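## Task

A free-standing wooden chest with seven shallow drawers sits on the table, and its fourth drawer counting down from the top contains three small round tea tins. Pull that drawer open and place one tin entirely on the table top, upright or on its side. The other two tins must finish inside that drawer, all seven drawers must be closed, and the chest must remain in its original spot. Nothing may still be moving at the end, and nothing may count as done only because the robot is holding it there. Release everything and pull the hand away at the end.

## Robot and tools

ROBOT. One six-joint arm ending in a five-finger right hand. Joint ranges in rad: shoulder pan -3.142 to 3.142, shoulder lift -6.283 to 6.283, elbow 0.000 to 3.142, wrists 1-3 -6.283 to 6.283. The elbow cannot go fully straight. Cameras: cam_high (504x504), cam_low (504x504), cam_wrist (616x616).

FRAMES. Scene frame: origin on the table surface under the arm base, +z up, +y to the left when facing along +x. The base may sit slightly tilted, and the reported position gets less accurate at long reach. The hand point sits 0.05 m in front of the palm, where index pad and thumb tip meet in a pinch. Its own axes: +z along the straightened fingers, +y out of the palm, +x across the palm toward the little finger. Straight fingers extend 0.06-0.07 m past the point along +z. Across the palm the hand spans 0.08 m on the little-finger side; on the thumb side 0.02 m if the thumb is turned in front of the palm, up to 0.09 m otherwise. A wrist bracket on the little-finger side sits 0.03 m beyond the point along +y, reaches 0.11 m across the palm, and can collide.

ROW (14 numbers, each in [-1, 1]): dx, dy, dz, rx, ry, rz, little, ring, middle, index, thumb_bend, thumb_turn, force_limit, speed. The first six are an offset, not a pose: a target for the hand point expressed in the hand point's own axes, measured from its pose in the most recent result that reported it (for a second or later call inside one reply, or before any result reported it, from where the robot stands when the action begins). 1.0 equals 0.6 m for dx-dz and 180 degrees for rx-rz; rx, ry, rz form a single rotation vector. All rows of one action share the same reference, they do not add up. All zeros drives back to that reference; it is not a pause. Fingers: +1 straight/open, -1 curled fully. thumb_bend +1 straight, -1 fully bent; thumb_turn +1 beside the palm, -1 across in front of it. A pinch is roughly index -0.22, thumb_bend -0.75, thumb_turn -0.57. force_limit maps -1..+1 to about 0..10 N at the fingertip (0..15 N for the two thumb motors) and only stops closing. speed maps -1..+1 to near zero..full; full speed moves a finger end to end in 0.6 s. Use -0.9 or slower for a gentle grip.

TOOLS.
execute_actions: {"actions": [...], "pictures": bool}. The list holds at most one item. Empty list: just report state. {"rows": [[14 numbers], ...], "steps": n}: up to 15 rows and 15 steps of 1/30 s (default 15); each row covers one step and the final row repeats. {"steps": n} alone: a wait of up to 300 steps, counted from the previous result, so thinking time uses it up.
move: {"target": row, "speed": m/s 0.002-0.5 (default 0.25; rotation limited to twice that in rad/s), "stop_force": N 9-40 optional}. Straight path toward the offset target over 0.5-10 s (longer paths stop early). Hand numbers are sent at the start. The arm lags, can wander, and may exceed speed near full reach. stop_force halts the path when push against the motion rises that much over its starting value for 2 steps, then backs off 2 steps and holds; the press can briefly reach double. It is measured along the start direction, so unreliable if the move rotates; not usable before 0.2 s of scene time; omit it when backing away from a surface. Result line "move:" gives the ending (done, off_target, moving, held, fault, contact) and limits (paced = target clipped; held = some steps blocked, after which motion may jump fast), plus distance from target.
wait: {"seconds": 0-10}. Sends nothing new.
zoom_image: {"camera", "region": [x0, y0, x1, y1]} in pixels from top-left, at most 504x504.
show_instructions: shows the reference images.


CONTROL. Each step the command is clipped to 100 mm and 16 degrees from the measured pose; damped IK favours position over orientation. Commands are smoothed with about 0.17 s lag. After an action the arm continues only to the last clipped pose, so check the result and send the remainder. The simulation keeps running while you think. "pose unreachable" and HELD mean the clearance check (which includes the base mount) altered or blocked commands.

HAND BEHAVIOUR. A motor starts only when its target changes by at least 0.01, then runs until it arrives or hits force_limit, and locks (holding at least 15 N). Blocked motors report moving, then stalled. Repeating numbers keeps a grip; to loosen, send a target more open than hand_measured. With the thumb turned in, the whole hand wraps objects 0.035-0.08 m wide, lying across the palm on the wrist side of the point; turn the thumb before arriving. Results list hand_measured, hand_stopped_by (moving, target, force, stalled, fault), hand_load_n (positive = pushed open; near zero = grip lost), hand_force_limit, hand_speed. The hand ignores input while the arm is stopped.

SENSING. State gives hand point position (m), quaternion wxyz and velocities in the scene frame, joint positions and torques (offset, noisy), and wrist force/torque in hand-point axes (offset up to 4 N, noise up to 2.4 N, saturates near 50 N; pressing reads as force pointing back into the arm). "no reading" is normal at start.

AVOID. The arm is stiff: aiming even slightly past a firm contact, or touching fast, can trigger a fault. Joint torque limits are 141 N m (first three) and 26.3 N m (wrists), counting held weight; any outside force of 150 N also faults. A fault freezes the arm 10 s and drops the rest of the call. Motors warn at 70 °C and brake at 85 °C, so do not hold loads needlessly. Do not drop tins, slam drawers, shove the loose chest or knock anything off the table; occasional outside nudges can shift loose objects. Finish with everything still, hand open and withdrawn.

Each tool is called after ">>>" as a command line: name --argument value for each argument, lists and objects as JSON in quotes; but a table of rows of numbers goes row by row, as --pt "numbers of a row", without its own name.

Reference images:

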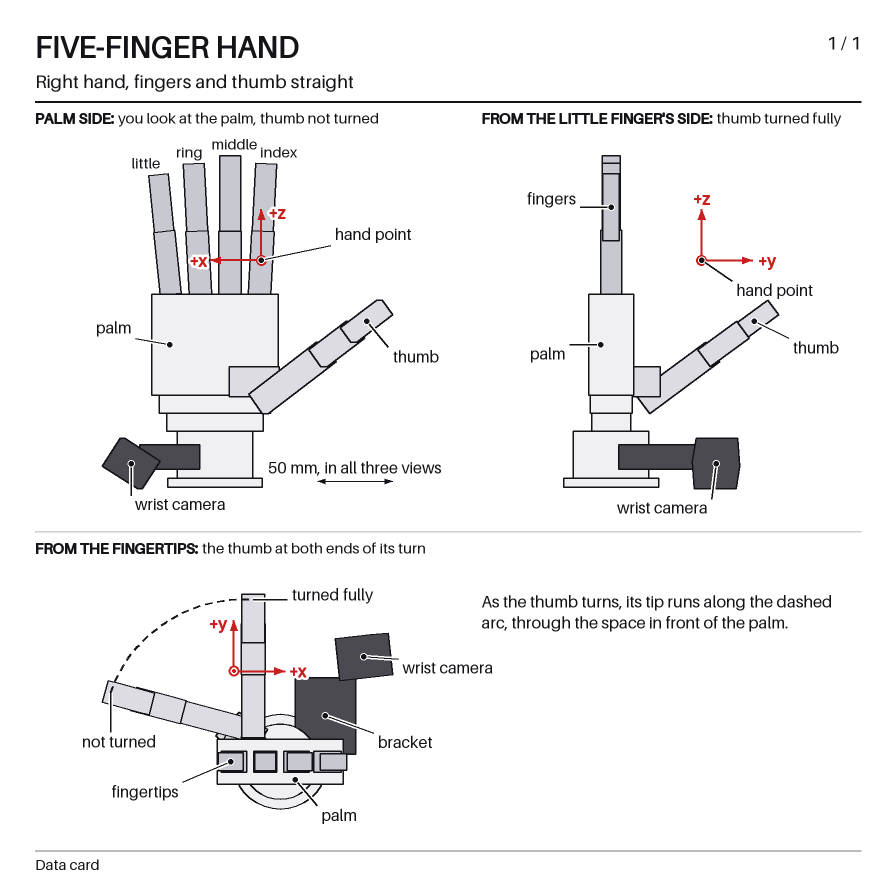

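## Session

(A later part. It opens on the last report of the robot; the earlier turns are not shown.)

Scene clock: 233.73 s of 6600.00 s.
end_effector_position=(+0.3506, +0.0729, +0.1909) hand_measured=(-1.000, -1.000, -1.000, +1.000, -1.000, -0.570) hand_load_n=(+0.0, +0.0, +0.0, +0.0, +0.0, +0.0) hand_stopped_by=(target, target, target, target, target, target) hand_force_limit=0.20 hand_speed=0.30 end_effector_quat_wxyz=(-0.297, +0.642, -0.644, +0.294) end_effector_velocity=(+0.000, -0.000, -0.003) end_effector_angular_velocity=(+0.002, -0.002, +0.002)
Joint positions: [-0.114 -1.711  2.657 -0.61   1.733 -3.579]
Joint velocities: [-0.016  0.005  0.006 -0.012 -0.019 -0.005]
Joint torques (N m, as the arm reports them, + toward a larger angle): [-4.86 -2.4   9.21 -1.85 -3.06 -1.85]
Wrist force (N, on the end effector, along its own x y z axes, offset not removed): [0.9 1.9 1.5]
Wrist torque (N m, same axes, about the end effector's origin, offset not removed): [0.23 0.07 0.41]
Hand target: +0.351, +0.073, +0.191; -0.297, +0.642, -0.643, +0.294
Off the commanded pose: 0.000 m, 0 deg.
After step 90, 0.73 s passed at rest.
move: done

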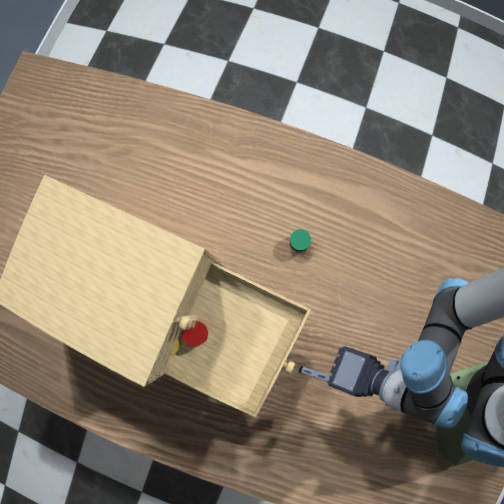

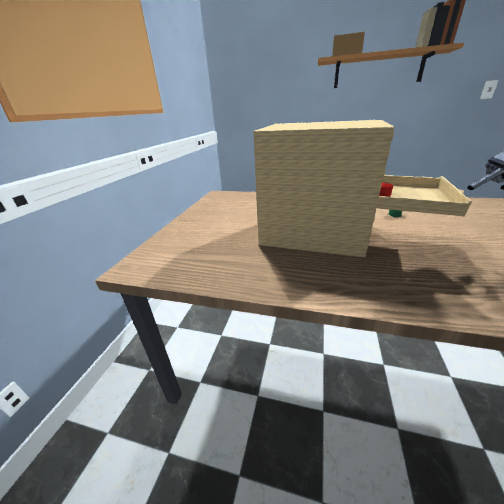

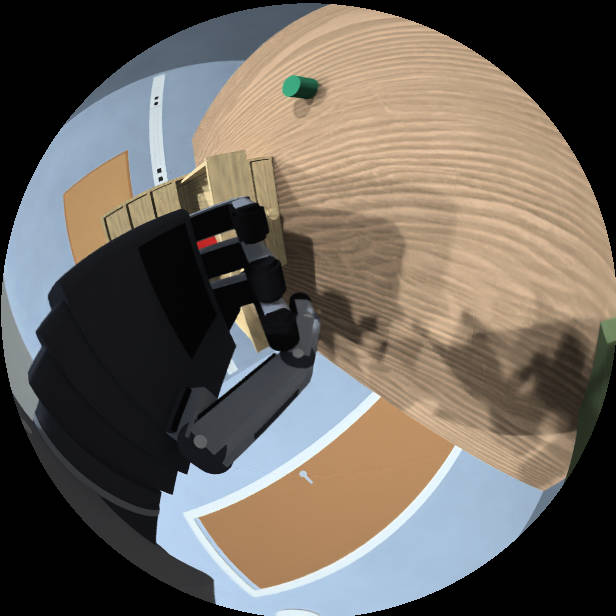

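>>> move --target '[0,0.009,0.025,0,0,0,-1,-1,-1,1,-1,-0.57,0.2,0.3]' --speed 0.03

>>> move --target '[0.0117,-0.0765,0.0885,0,0,0,-1,-1,-1,1,-1,-0.57,0.2,0.3]' --speed 0.03 --stop_force 10

>>> zoom_image --camera "cam_high" --region '[200, 290, 330, 420]'

>>> zoom_image --camera "cam_low" --region '[370, 140, 470, 240]'

Scene clock: 238.60 s of 6600.00 s.
end_effector_position=(+0.3583, +0.0730, +0.1773) hand_measured=(-1.000, -1.000, -1.000, +1.000, -1.000, -0.570) hand_load_n=(+0.0, +0.0, +0.0, +0.0, +0.0, +0.0) hand_stopped_by=(target, target, target, target, target, target) hand_force_limit=0.20 hand_speed=0.30 end_effector_quat_wxyz=(-0.297, +0.642, -0.644, +0.294) end_effector_velocity=(-0.001, +0.001, -0.003) end_effector_angular_velocity=(-0.000, +0.004, +0.002)
Joint positions: [-0.145 -1.651  2.652 -0.665  1.703 -3.59 ]
Joint velocities: [-0.005  0.011  0.002 -0.01  -0.004 -0.003]
Joint torques (N m, as the arm reports them, + toward a larger angle): [ -3.8   -2.45 -18.42  -1.82  -3.13  -2.07]
Wrist force (N, on the end effector, along its own x y z axes, offset not removed): [-1.5 1.2 2.7]
Wrist torque (N m, same axes, about the end effector's origin, offset not removed): [0.13 0.36 0.18]
Hand target: +0.358, +0.073, +0.177; -0.297, +0.642, -0.644, +0.294
Off the commanded pose: 0.000 m, 0 deg.
After step 90, 1.00 s passed at rest.
move: done

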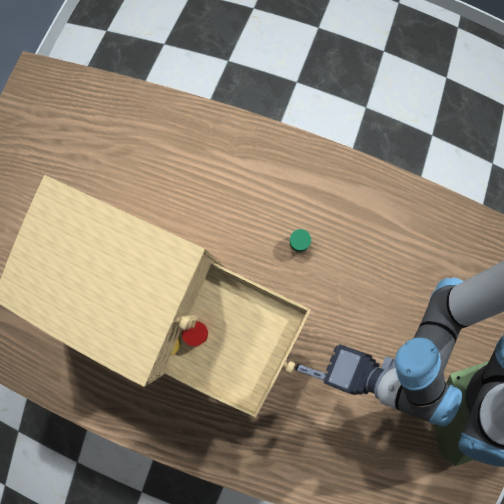

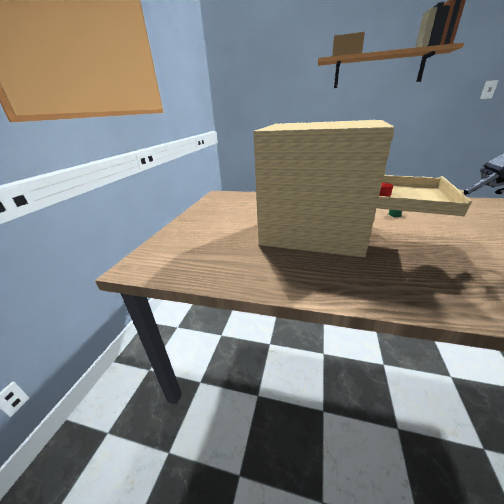

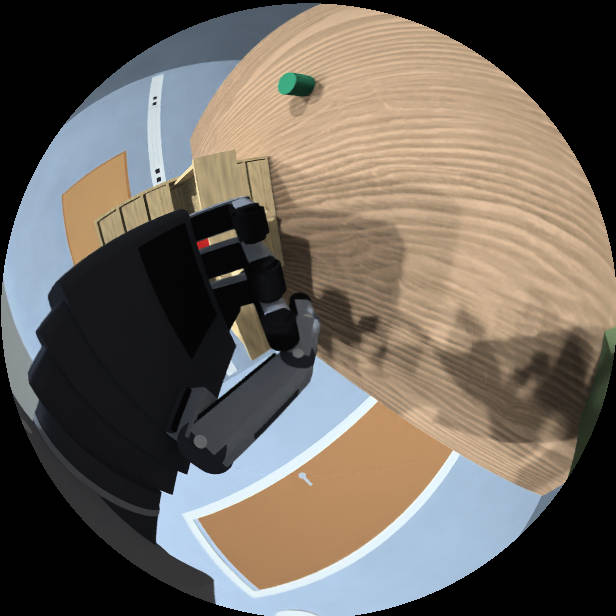

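Scene clock: 239.90 s of 6600.00 s.
end_effector_position=(+0.3809, +0.0708, +0.1774) hand_measured=(-1.000, -1.000, -1.000, +1.000, -1.000, -0.570) hand_load_n=(+0.0, +0.0, +0.0, +0.0, +0.0, +0.0) hand_stopped_by=(target, target, target, target, target, target) hand_force_limit=0.20 hand_speed=0.30 end_effector_quat_wxyz=(-0.297, +0.642, -0.643, +0.294) end_effector_velocity=(-0.003, -0.000, -0.000) end_effector_angular_velocity=(-0.001, +0.001, -0.001)
Joint positions: [-0.133 -1.622  2.59  -0.632  1.715 -3.586]
Joint velocities: [-0.003 -0.004  0.008 -0.003 -0.002 -0.001]
Joint torques (N m, as the arm reports them, + toward a larger angle): [ -3.41 -28.12  11.71  -2.13  -3.28  -1.87]
Wrist force (N, on the end effector, along its own x y z axes, offset not removed): [2.7 -0.5 -1.8]
Wrist torque (N m, same axes, about the end effector's origin, offset not removed): [0.14 -0.10 0.37]
Hand target: +0.381, +0.071, +0.177; -0.297, +0.642, -0.643, +0.294
Off the commanded pose: 0.048 m, 0 deg.
move: contact

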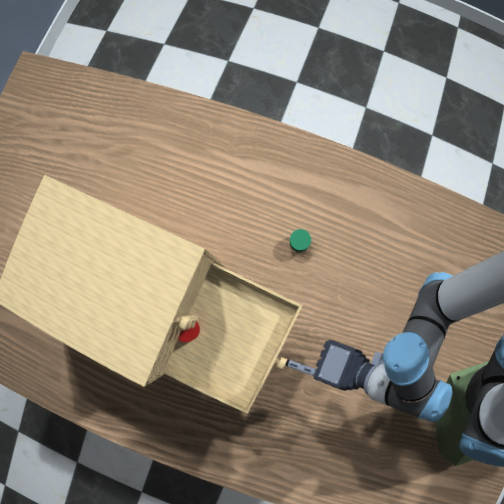

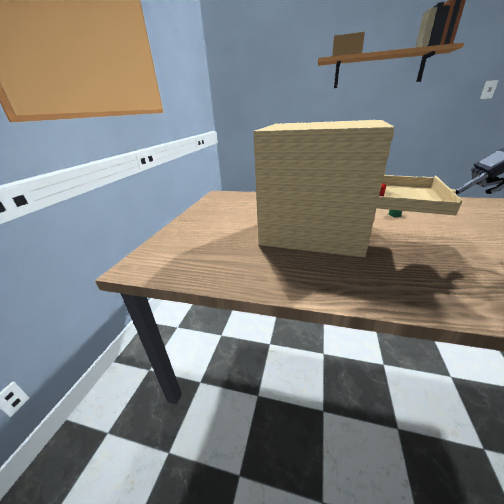

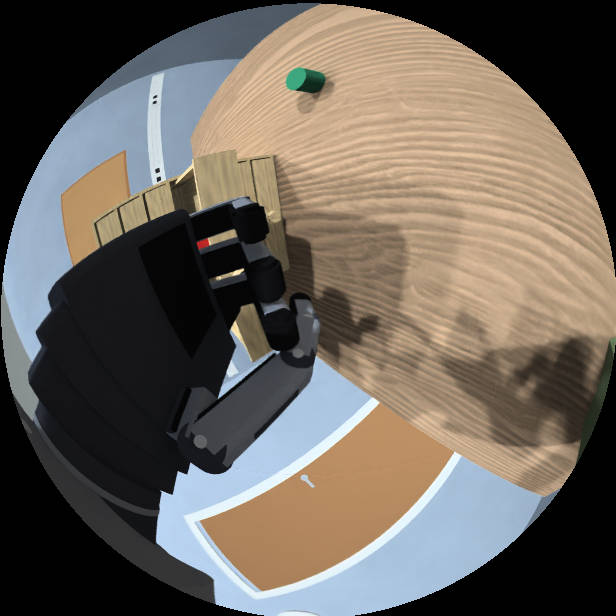

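Region (200, 290, 330, 420) of cam_high's 504x504 image, scaled by 3.877, with more detail than that image has.

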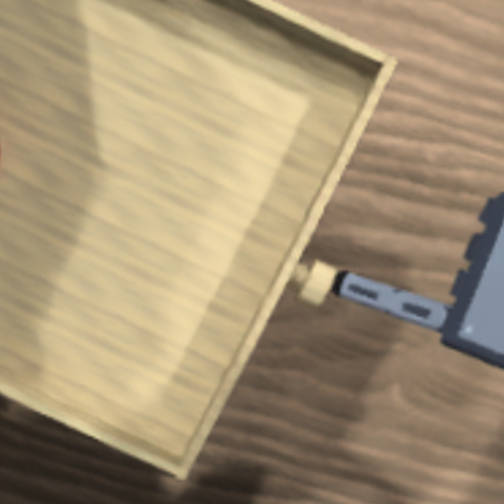

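Region (370, 140, 470, 240) of cam_low's 504x504 image, scaled by 5.040, with more detail than that image has.

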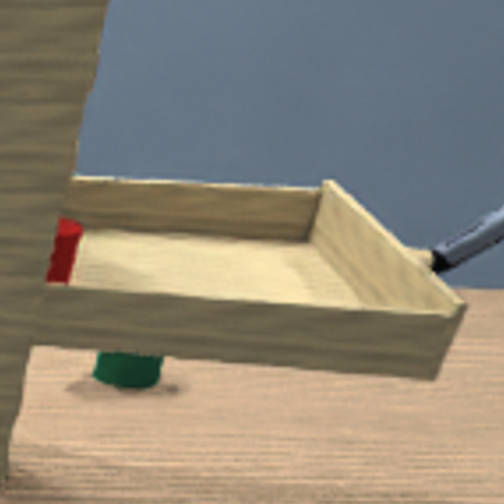

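>>> move --target '[0.0083,-0.0595,0.0588,0,0,0,-1,-1,-1,1,-1,-0.57,0.2,0.3]' --speed 0.02 --stop_force 12

Scene clock: 244.37 s of 6600.00 s.
end_effector_position=(+0.4306, +0.0657, +0.1815) hand_measured=(-1.000, -1.000, -1.000, +1.000, -1.000, -0.570) hand_load_n=(+0.0, +0.0, +0.0, -0.5, +0.0, +0.0) hand_stopped_by=(target, target, target, target, target, target) hand_force_limit=0.20 hand_speed=0.30 end_effector_quat_wxyz=(-0.297, +0.642, -0.643, +0.294) end_effector_velocity=(+0.002, +0.000, +0.000) end_effector_angular_velocity=(+0.000, +0.001, +0.001)
Joint positions: [-0.106 -1.568  2.452 -0.547  1.739 -3.577]
Joint velocities: [ 0.002  0.003 -0.006  0.004  0.001  0.   ]
Joint torques (N m, as the arm reports them, + toward a larger angle): [ 22.96  -6.   -21.56   1.81   1.97   1.81]
Wrist force (N, on the end effector, along its own x y z axes, offset not removed): [1.0 2.6 -1.0]
Wrist torque (N m, same axes, about the end effector's origin, offset not removed): [0.36 0.18 0.25]
Hand target: +0.431, +0.066, +0.182; -0.297, +0.642, -0.643, +0.294
Off the commanded pose: 0.000 m, 0 deg.
move: done

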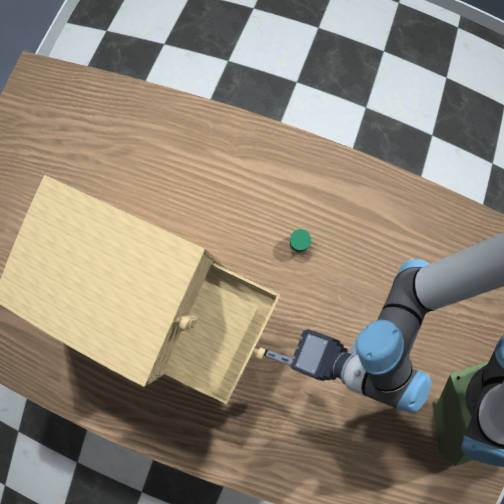

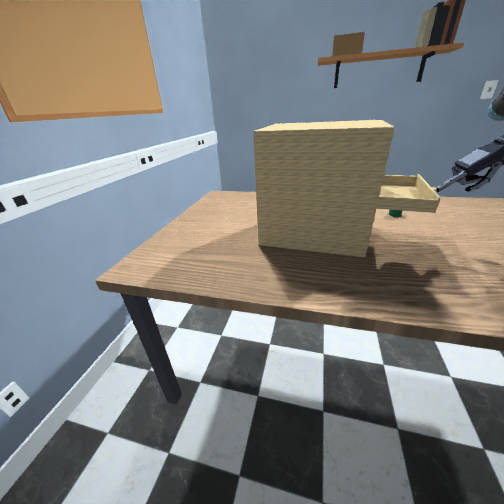

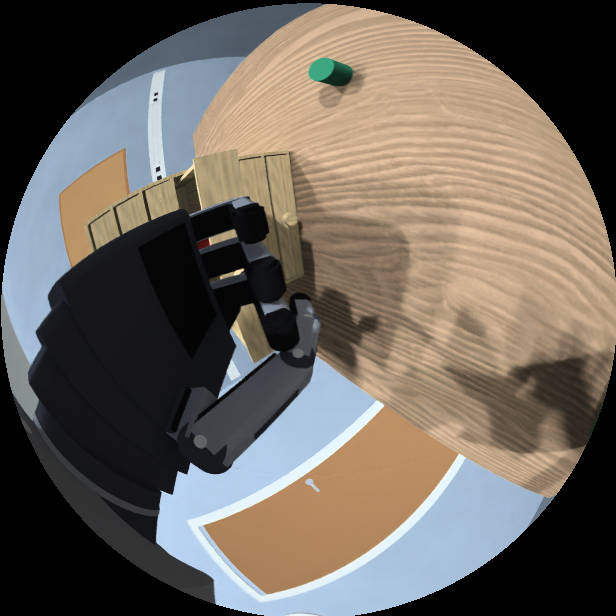

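>>> move --target '[0.0225,-0.153,0.165,0,0,0,-1,-1,-1,1,-1,-0.57,0.2,0.3]' --speed 0.035 --stop_force 12

>>> zoom_image --camera "cam_high" --region '[140, 240, 280, 400]'

>>> zoom_image --camera "cam_low" --region '[350, 130, 450, 230]'

Scene clock: 250.00 s of 6600.00 s.
end_effector_position=(+0.5653, +0.0520, +0.1867) hand_measured=(-1.000, -1.000, -1.000, +1.000, -1.000, -0.570) hand_load_n=(+0.0, +0.0, +0.0, -2.0, +0.0, +0.0) hand_stopped_by=(target, target, target, target, target, target) hand_force_limit=0.20 hand_speed=0.30 end_effector_quat_wxyz=(-0.297, +0.642, -0.643, +0.294) end_effector_velocity=(+0.000, +0.001, -0.001) end_effector_angular_velocity=(-0.000, +0.003, +0.003)
Joint positions: [-0.079 -1.395  2.075 -0.341  1.765 -3.568]
Joint velocities: [ 0.001  0.004 -0.004  0.004  0.    -0.001]
Joint torques (N m, as the arm reports them, + toward a larger angle): [ 28.77 -14.84 -24.79   1.84   1.76   1.82]
Wrist force (N, on the end effector, along its own x y z axes, offset not removed): [-1.9 3.4 -0.2]
Wrist torque (N m, same axes, about the end effector's origin, offset not removed): [0.16 0.71 0.23]
Hand target: +0.566, +0.052, +0.187; -0.297, +0.642, -0.643, +0.294
Off the commanded pose: 0.000 m, 0 deg.
move: done

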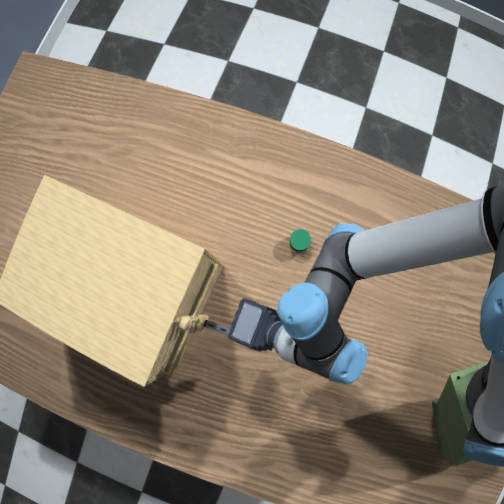

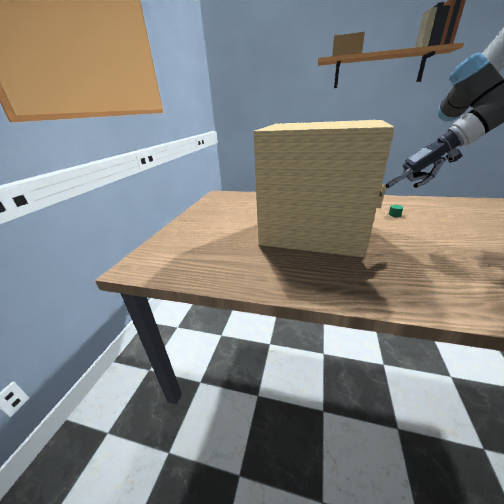

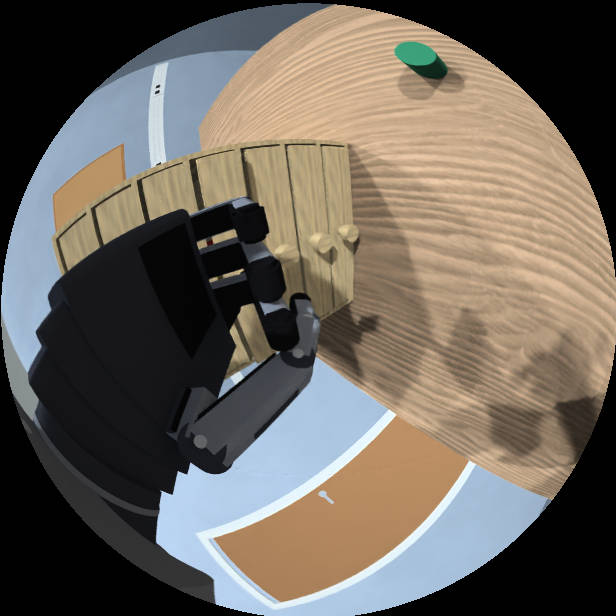

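Region (140, 240, 280, 400) of cam_high's 504x504 image, scaled by 3.150, with more detail than that image has; it fills the left 441 columns of this view, and the rest is white.

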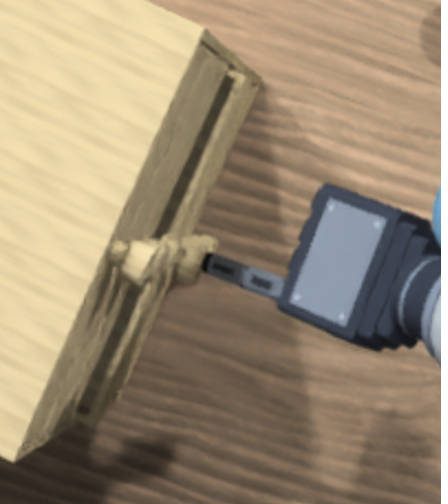

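Region (350, 130, 450, 230) of cam_low's 504x504 image, scaled by 5.040, with more detail than that image has.

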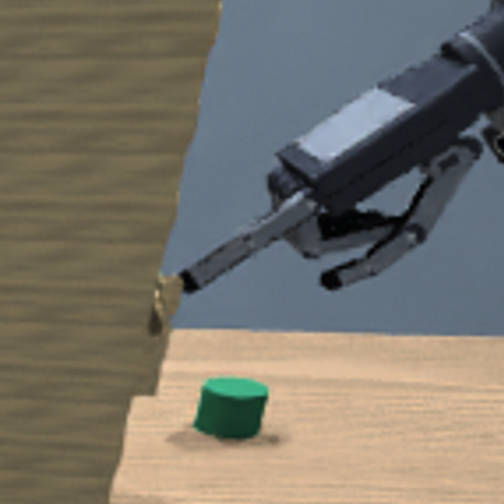

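>>> move --target '[0.0025,-0.0174,0.0202,0,0,0,-1,-1,-1,1,-1,-0.57,0.2,0.3]' --speed 0.005 --stop_force 9

>>> zoom_image --camera "cam_high" --region '[140, 240, 280, 400]'

>>> zoom_image --camera "cam_low" --region '[350, 130, 450, 230]'

Scene clock: 254.63 s of 6600.00 s.
end_effector_position=(+0.5793, +0.0508, +0.1866) hand_measured=(-1.000, -1.000, -1.000, +1.000, -1.000, -0.570) hand_load_n=(+0.0, +0.0, +0.0, -4.5, +0.0, +0.0) hand_stopped_by=(target, target, target, target, target, target) hand_force_limit=0.20 hand_speed=0.30 end_effector_quat_wxyz=(-0.297, +0.642, -0.643, +0.293) end_effector_velocity=(-0.000, -0.000, +0.000) end_effector_angular_velocity=(-0.001, -0.003, -0.001)
Joint positions: [-0.078 -1.374  2.034 -0.32   1.766 -3.567]
Joint velocities: [ 0.    -0.002  0.004 -0.005  0.    -0.   ]
Joint torques (N m, as the arm reports them, + toward a larger angle): [ 22.29 -40.64  -2.03  -4.89   2.1    1.79]
Wrist force (N, on the end effector, along its own x y z axes, offset not removed): [-0.4 5.8 -16.4]
Wrist torque (N m, same axes, about the end effector's origin, offset not removed): [1.06 0.07 0.32]
Hand target: +0.579, +0.051, +0.187; -0.297, +0.642, -0.643, +0.294
Off the commanded pose: 0.002 m, 0 deg.
move: contact

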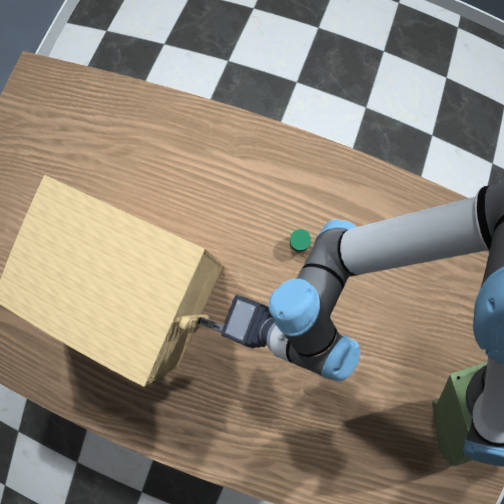

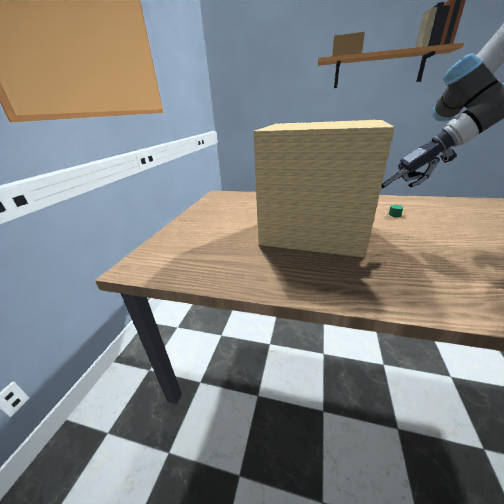

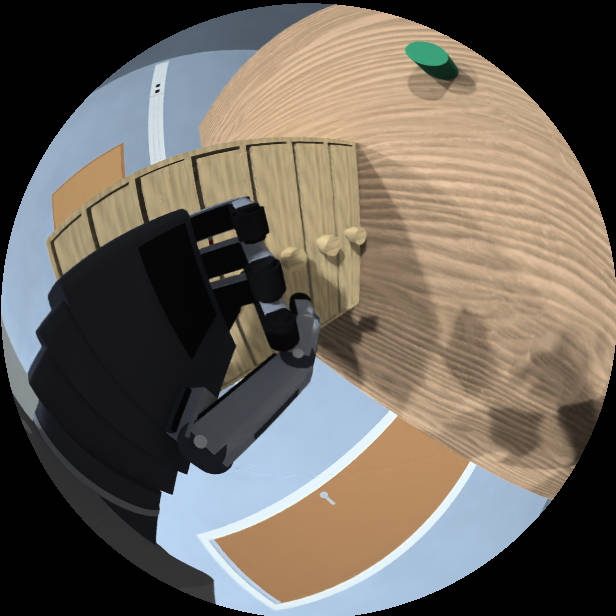

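Region (140, 240, 280, 400) of cam_high's 504x504 image, scaled by 3.150, with more detail than that image has; it fills the left 441 columns of this view, and the rest is white.

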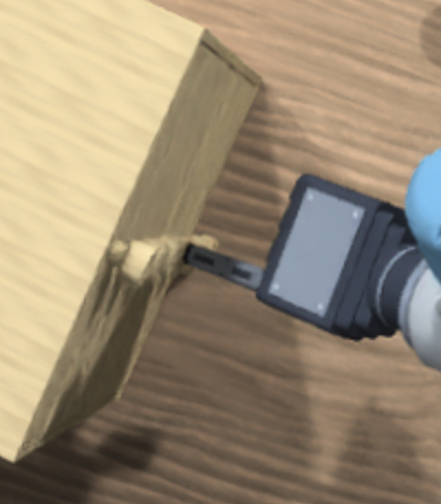

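Region (350, 130, 450, 230) of cam_low's 504x504 image, scaled by 5.040, with more detail than that image has.

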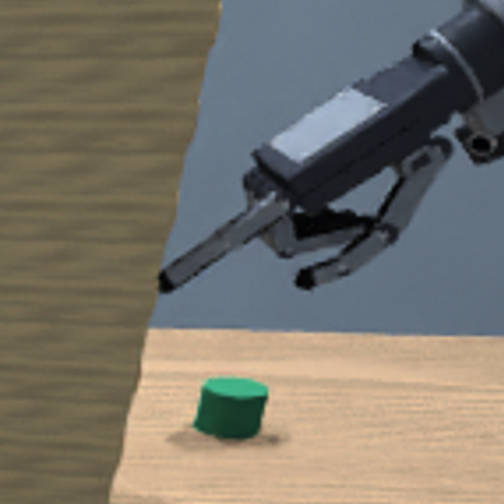

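Shut, with the chest unmoved. Backing away and checking the front.

>>> move --target '[-0.1,0.1,-0.3,0,0,0,-1,-1,-1,1,-1,-0.57,0.2,0.3]' --speed 0.15

>>> zoom_image --camera "cam_high" --region '[130, 240, 250, 400]'

>>> zoom_image --camera "cam_wrist" --region '[60, 130, 340, 330]'

Scene clock: 258.50 s of 6600.00 s.
end_effector_position=(+0.4039, +0.1104, +0.2585) hand_measured=(-1.000, -1.000, -1.000, +1.000, -1.000, -0.570) hand_load_n=(+0.0, +0.0, +0.0, +0.0, +0.0, +0.0) hand_stopped_by=(target, target, target, target, target, target) hand_force_limit=0.20 hand_speed=0.30 end_effector_quat_wxyz=(-0.297, +0.642, -0.643, +0.293) end_effector_velocity=(-0.002, +0.001, +0.001) end_effector_angular_velocity=(-0.001, -0.000, +0.000)
Joint positions: [ 0.242 -1.628  2.378 -0.37   2.066 -3.448]
Joint velocities: [ 0.008 -0.001  0.001  0.002  0.008  0.003]
Joint torques (N m, as the arm reports them, + toward a larger angle): [ 20.82 -27.15   3.88   2.15   2.16   1.36]
Wrist force (N, on the end effector, along its own x y z axes, offset not removed): [2.1 2.3 2.3]
Wrist torque (N m, same axes, about the end effector's origin, offset not removed): [0.18 -0.09 0.44]
Hand target: +0.404, +0.111, +0.259; -0.297, +0.642, -0.643, +0.293
Off the commanded pose: 0.000 m, 0 deg.
move: done

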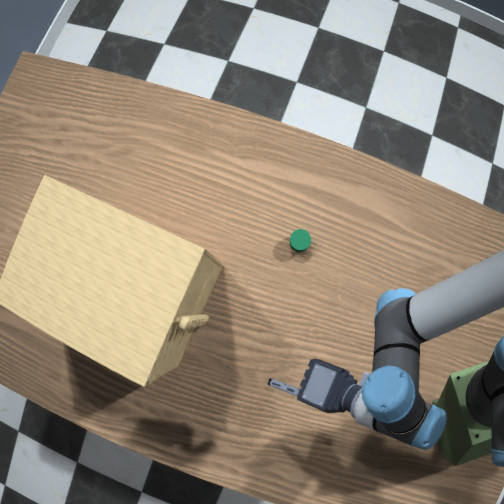

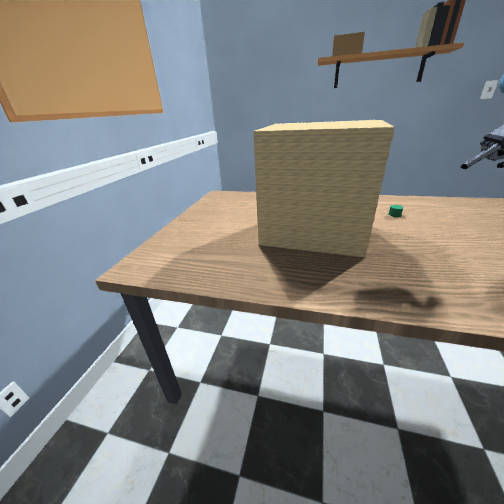

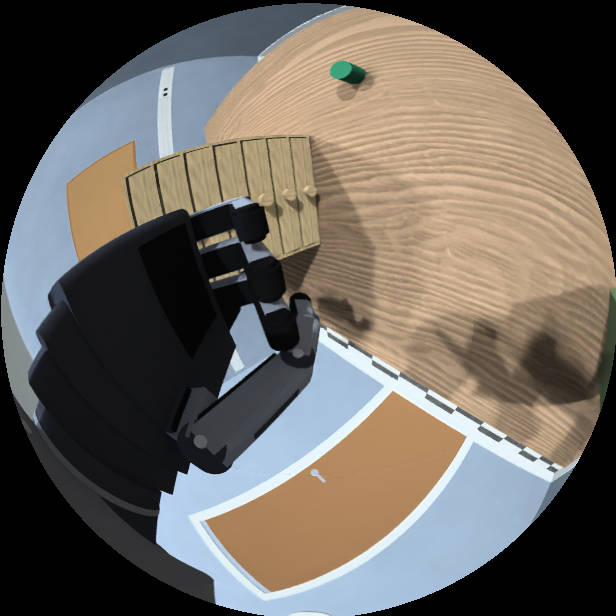

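Region (130, 240, 250, 400) of cam_high's 504x504 image, scaled by 3.150, with more detail than that image has; it fills the left 378 columns of this view, and the rest is white.

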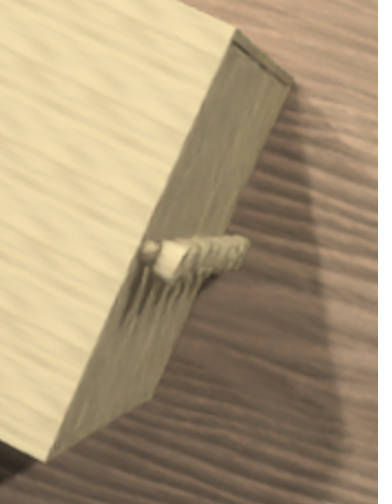

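Region (60, 130, 340, 330) of cam_wrist's 616x616 image, scaled by 1.800, with more detail than that image has; it fills the top 360 rows of this view, and the rest is white.

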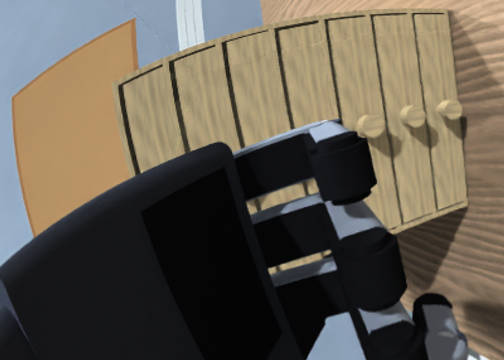

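>>> finished_scene --scene 1

The scene is finished: the task was done.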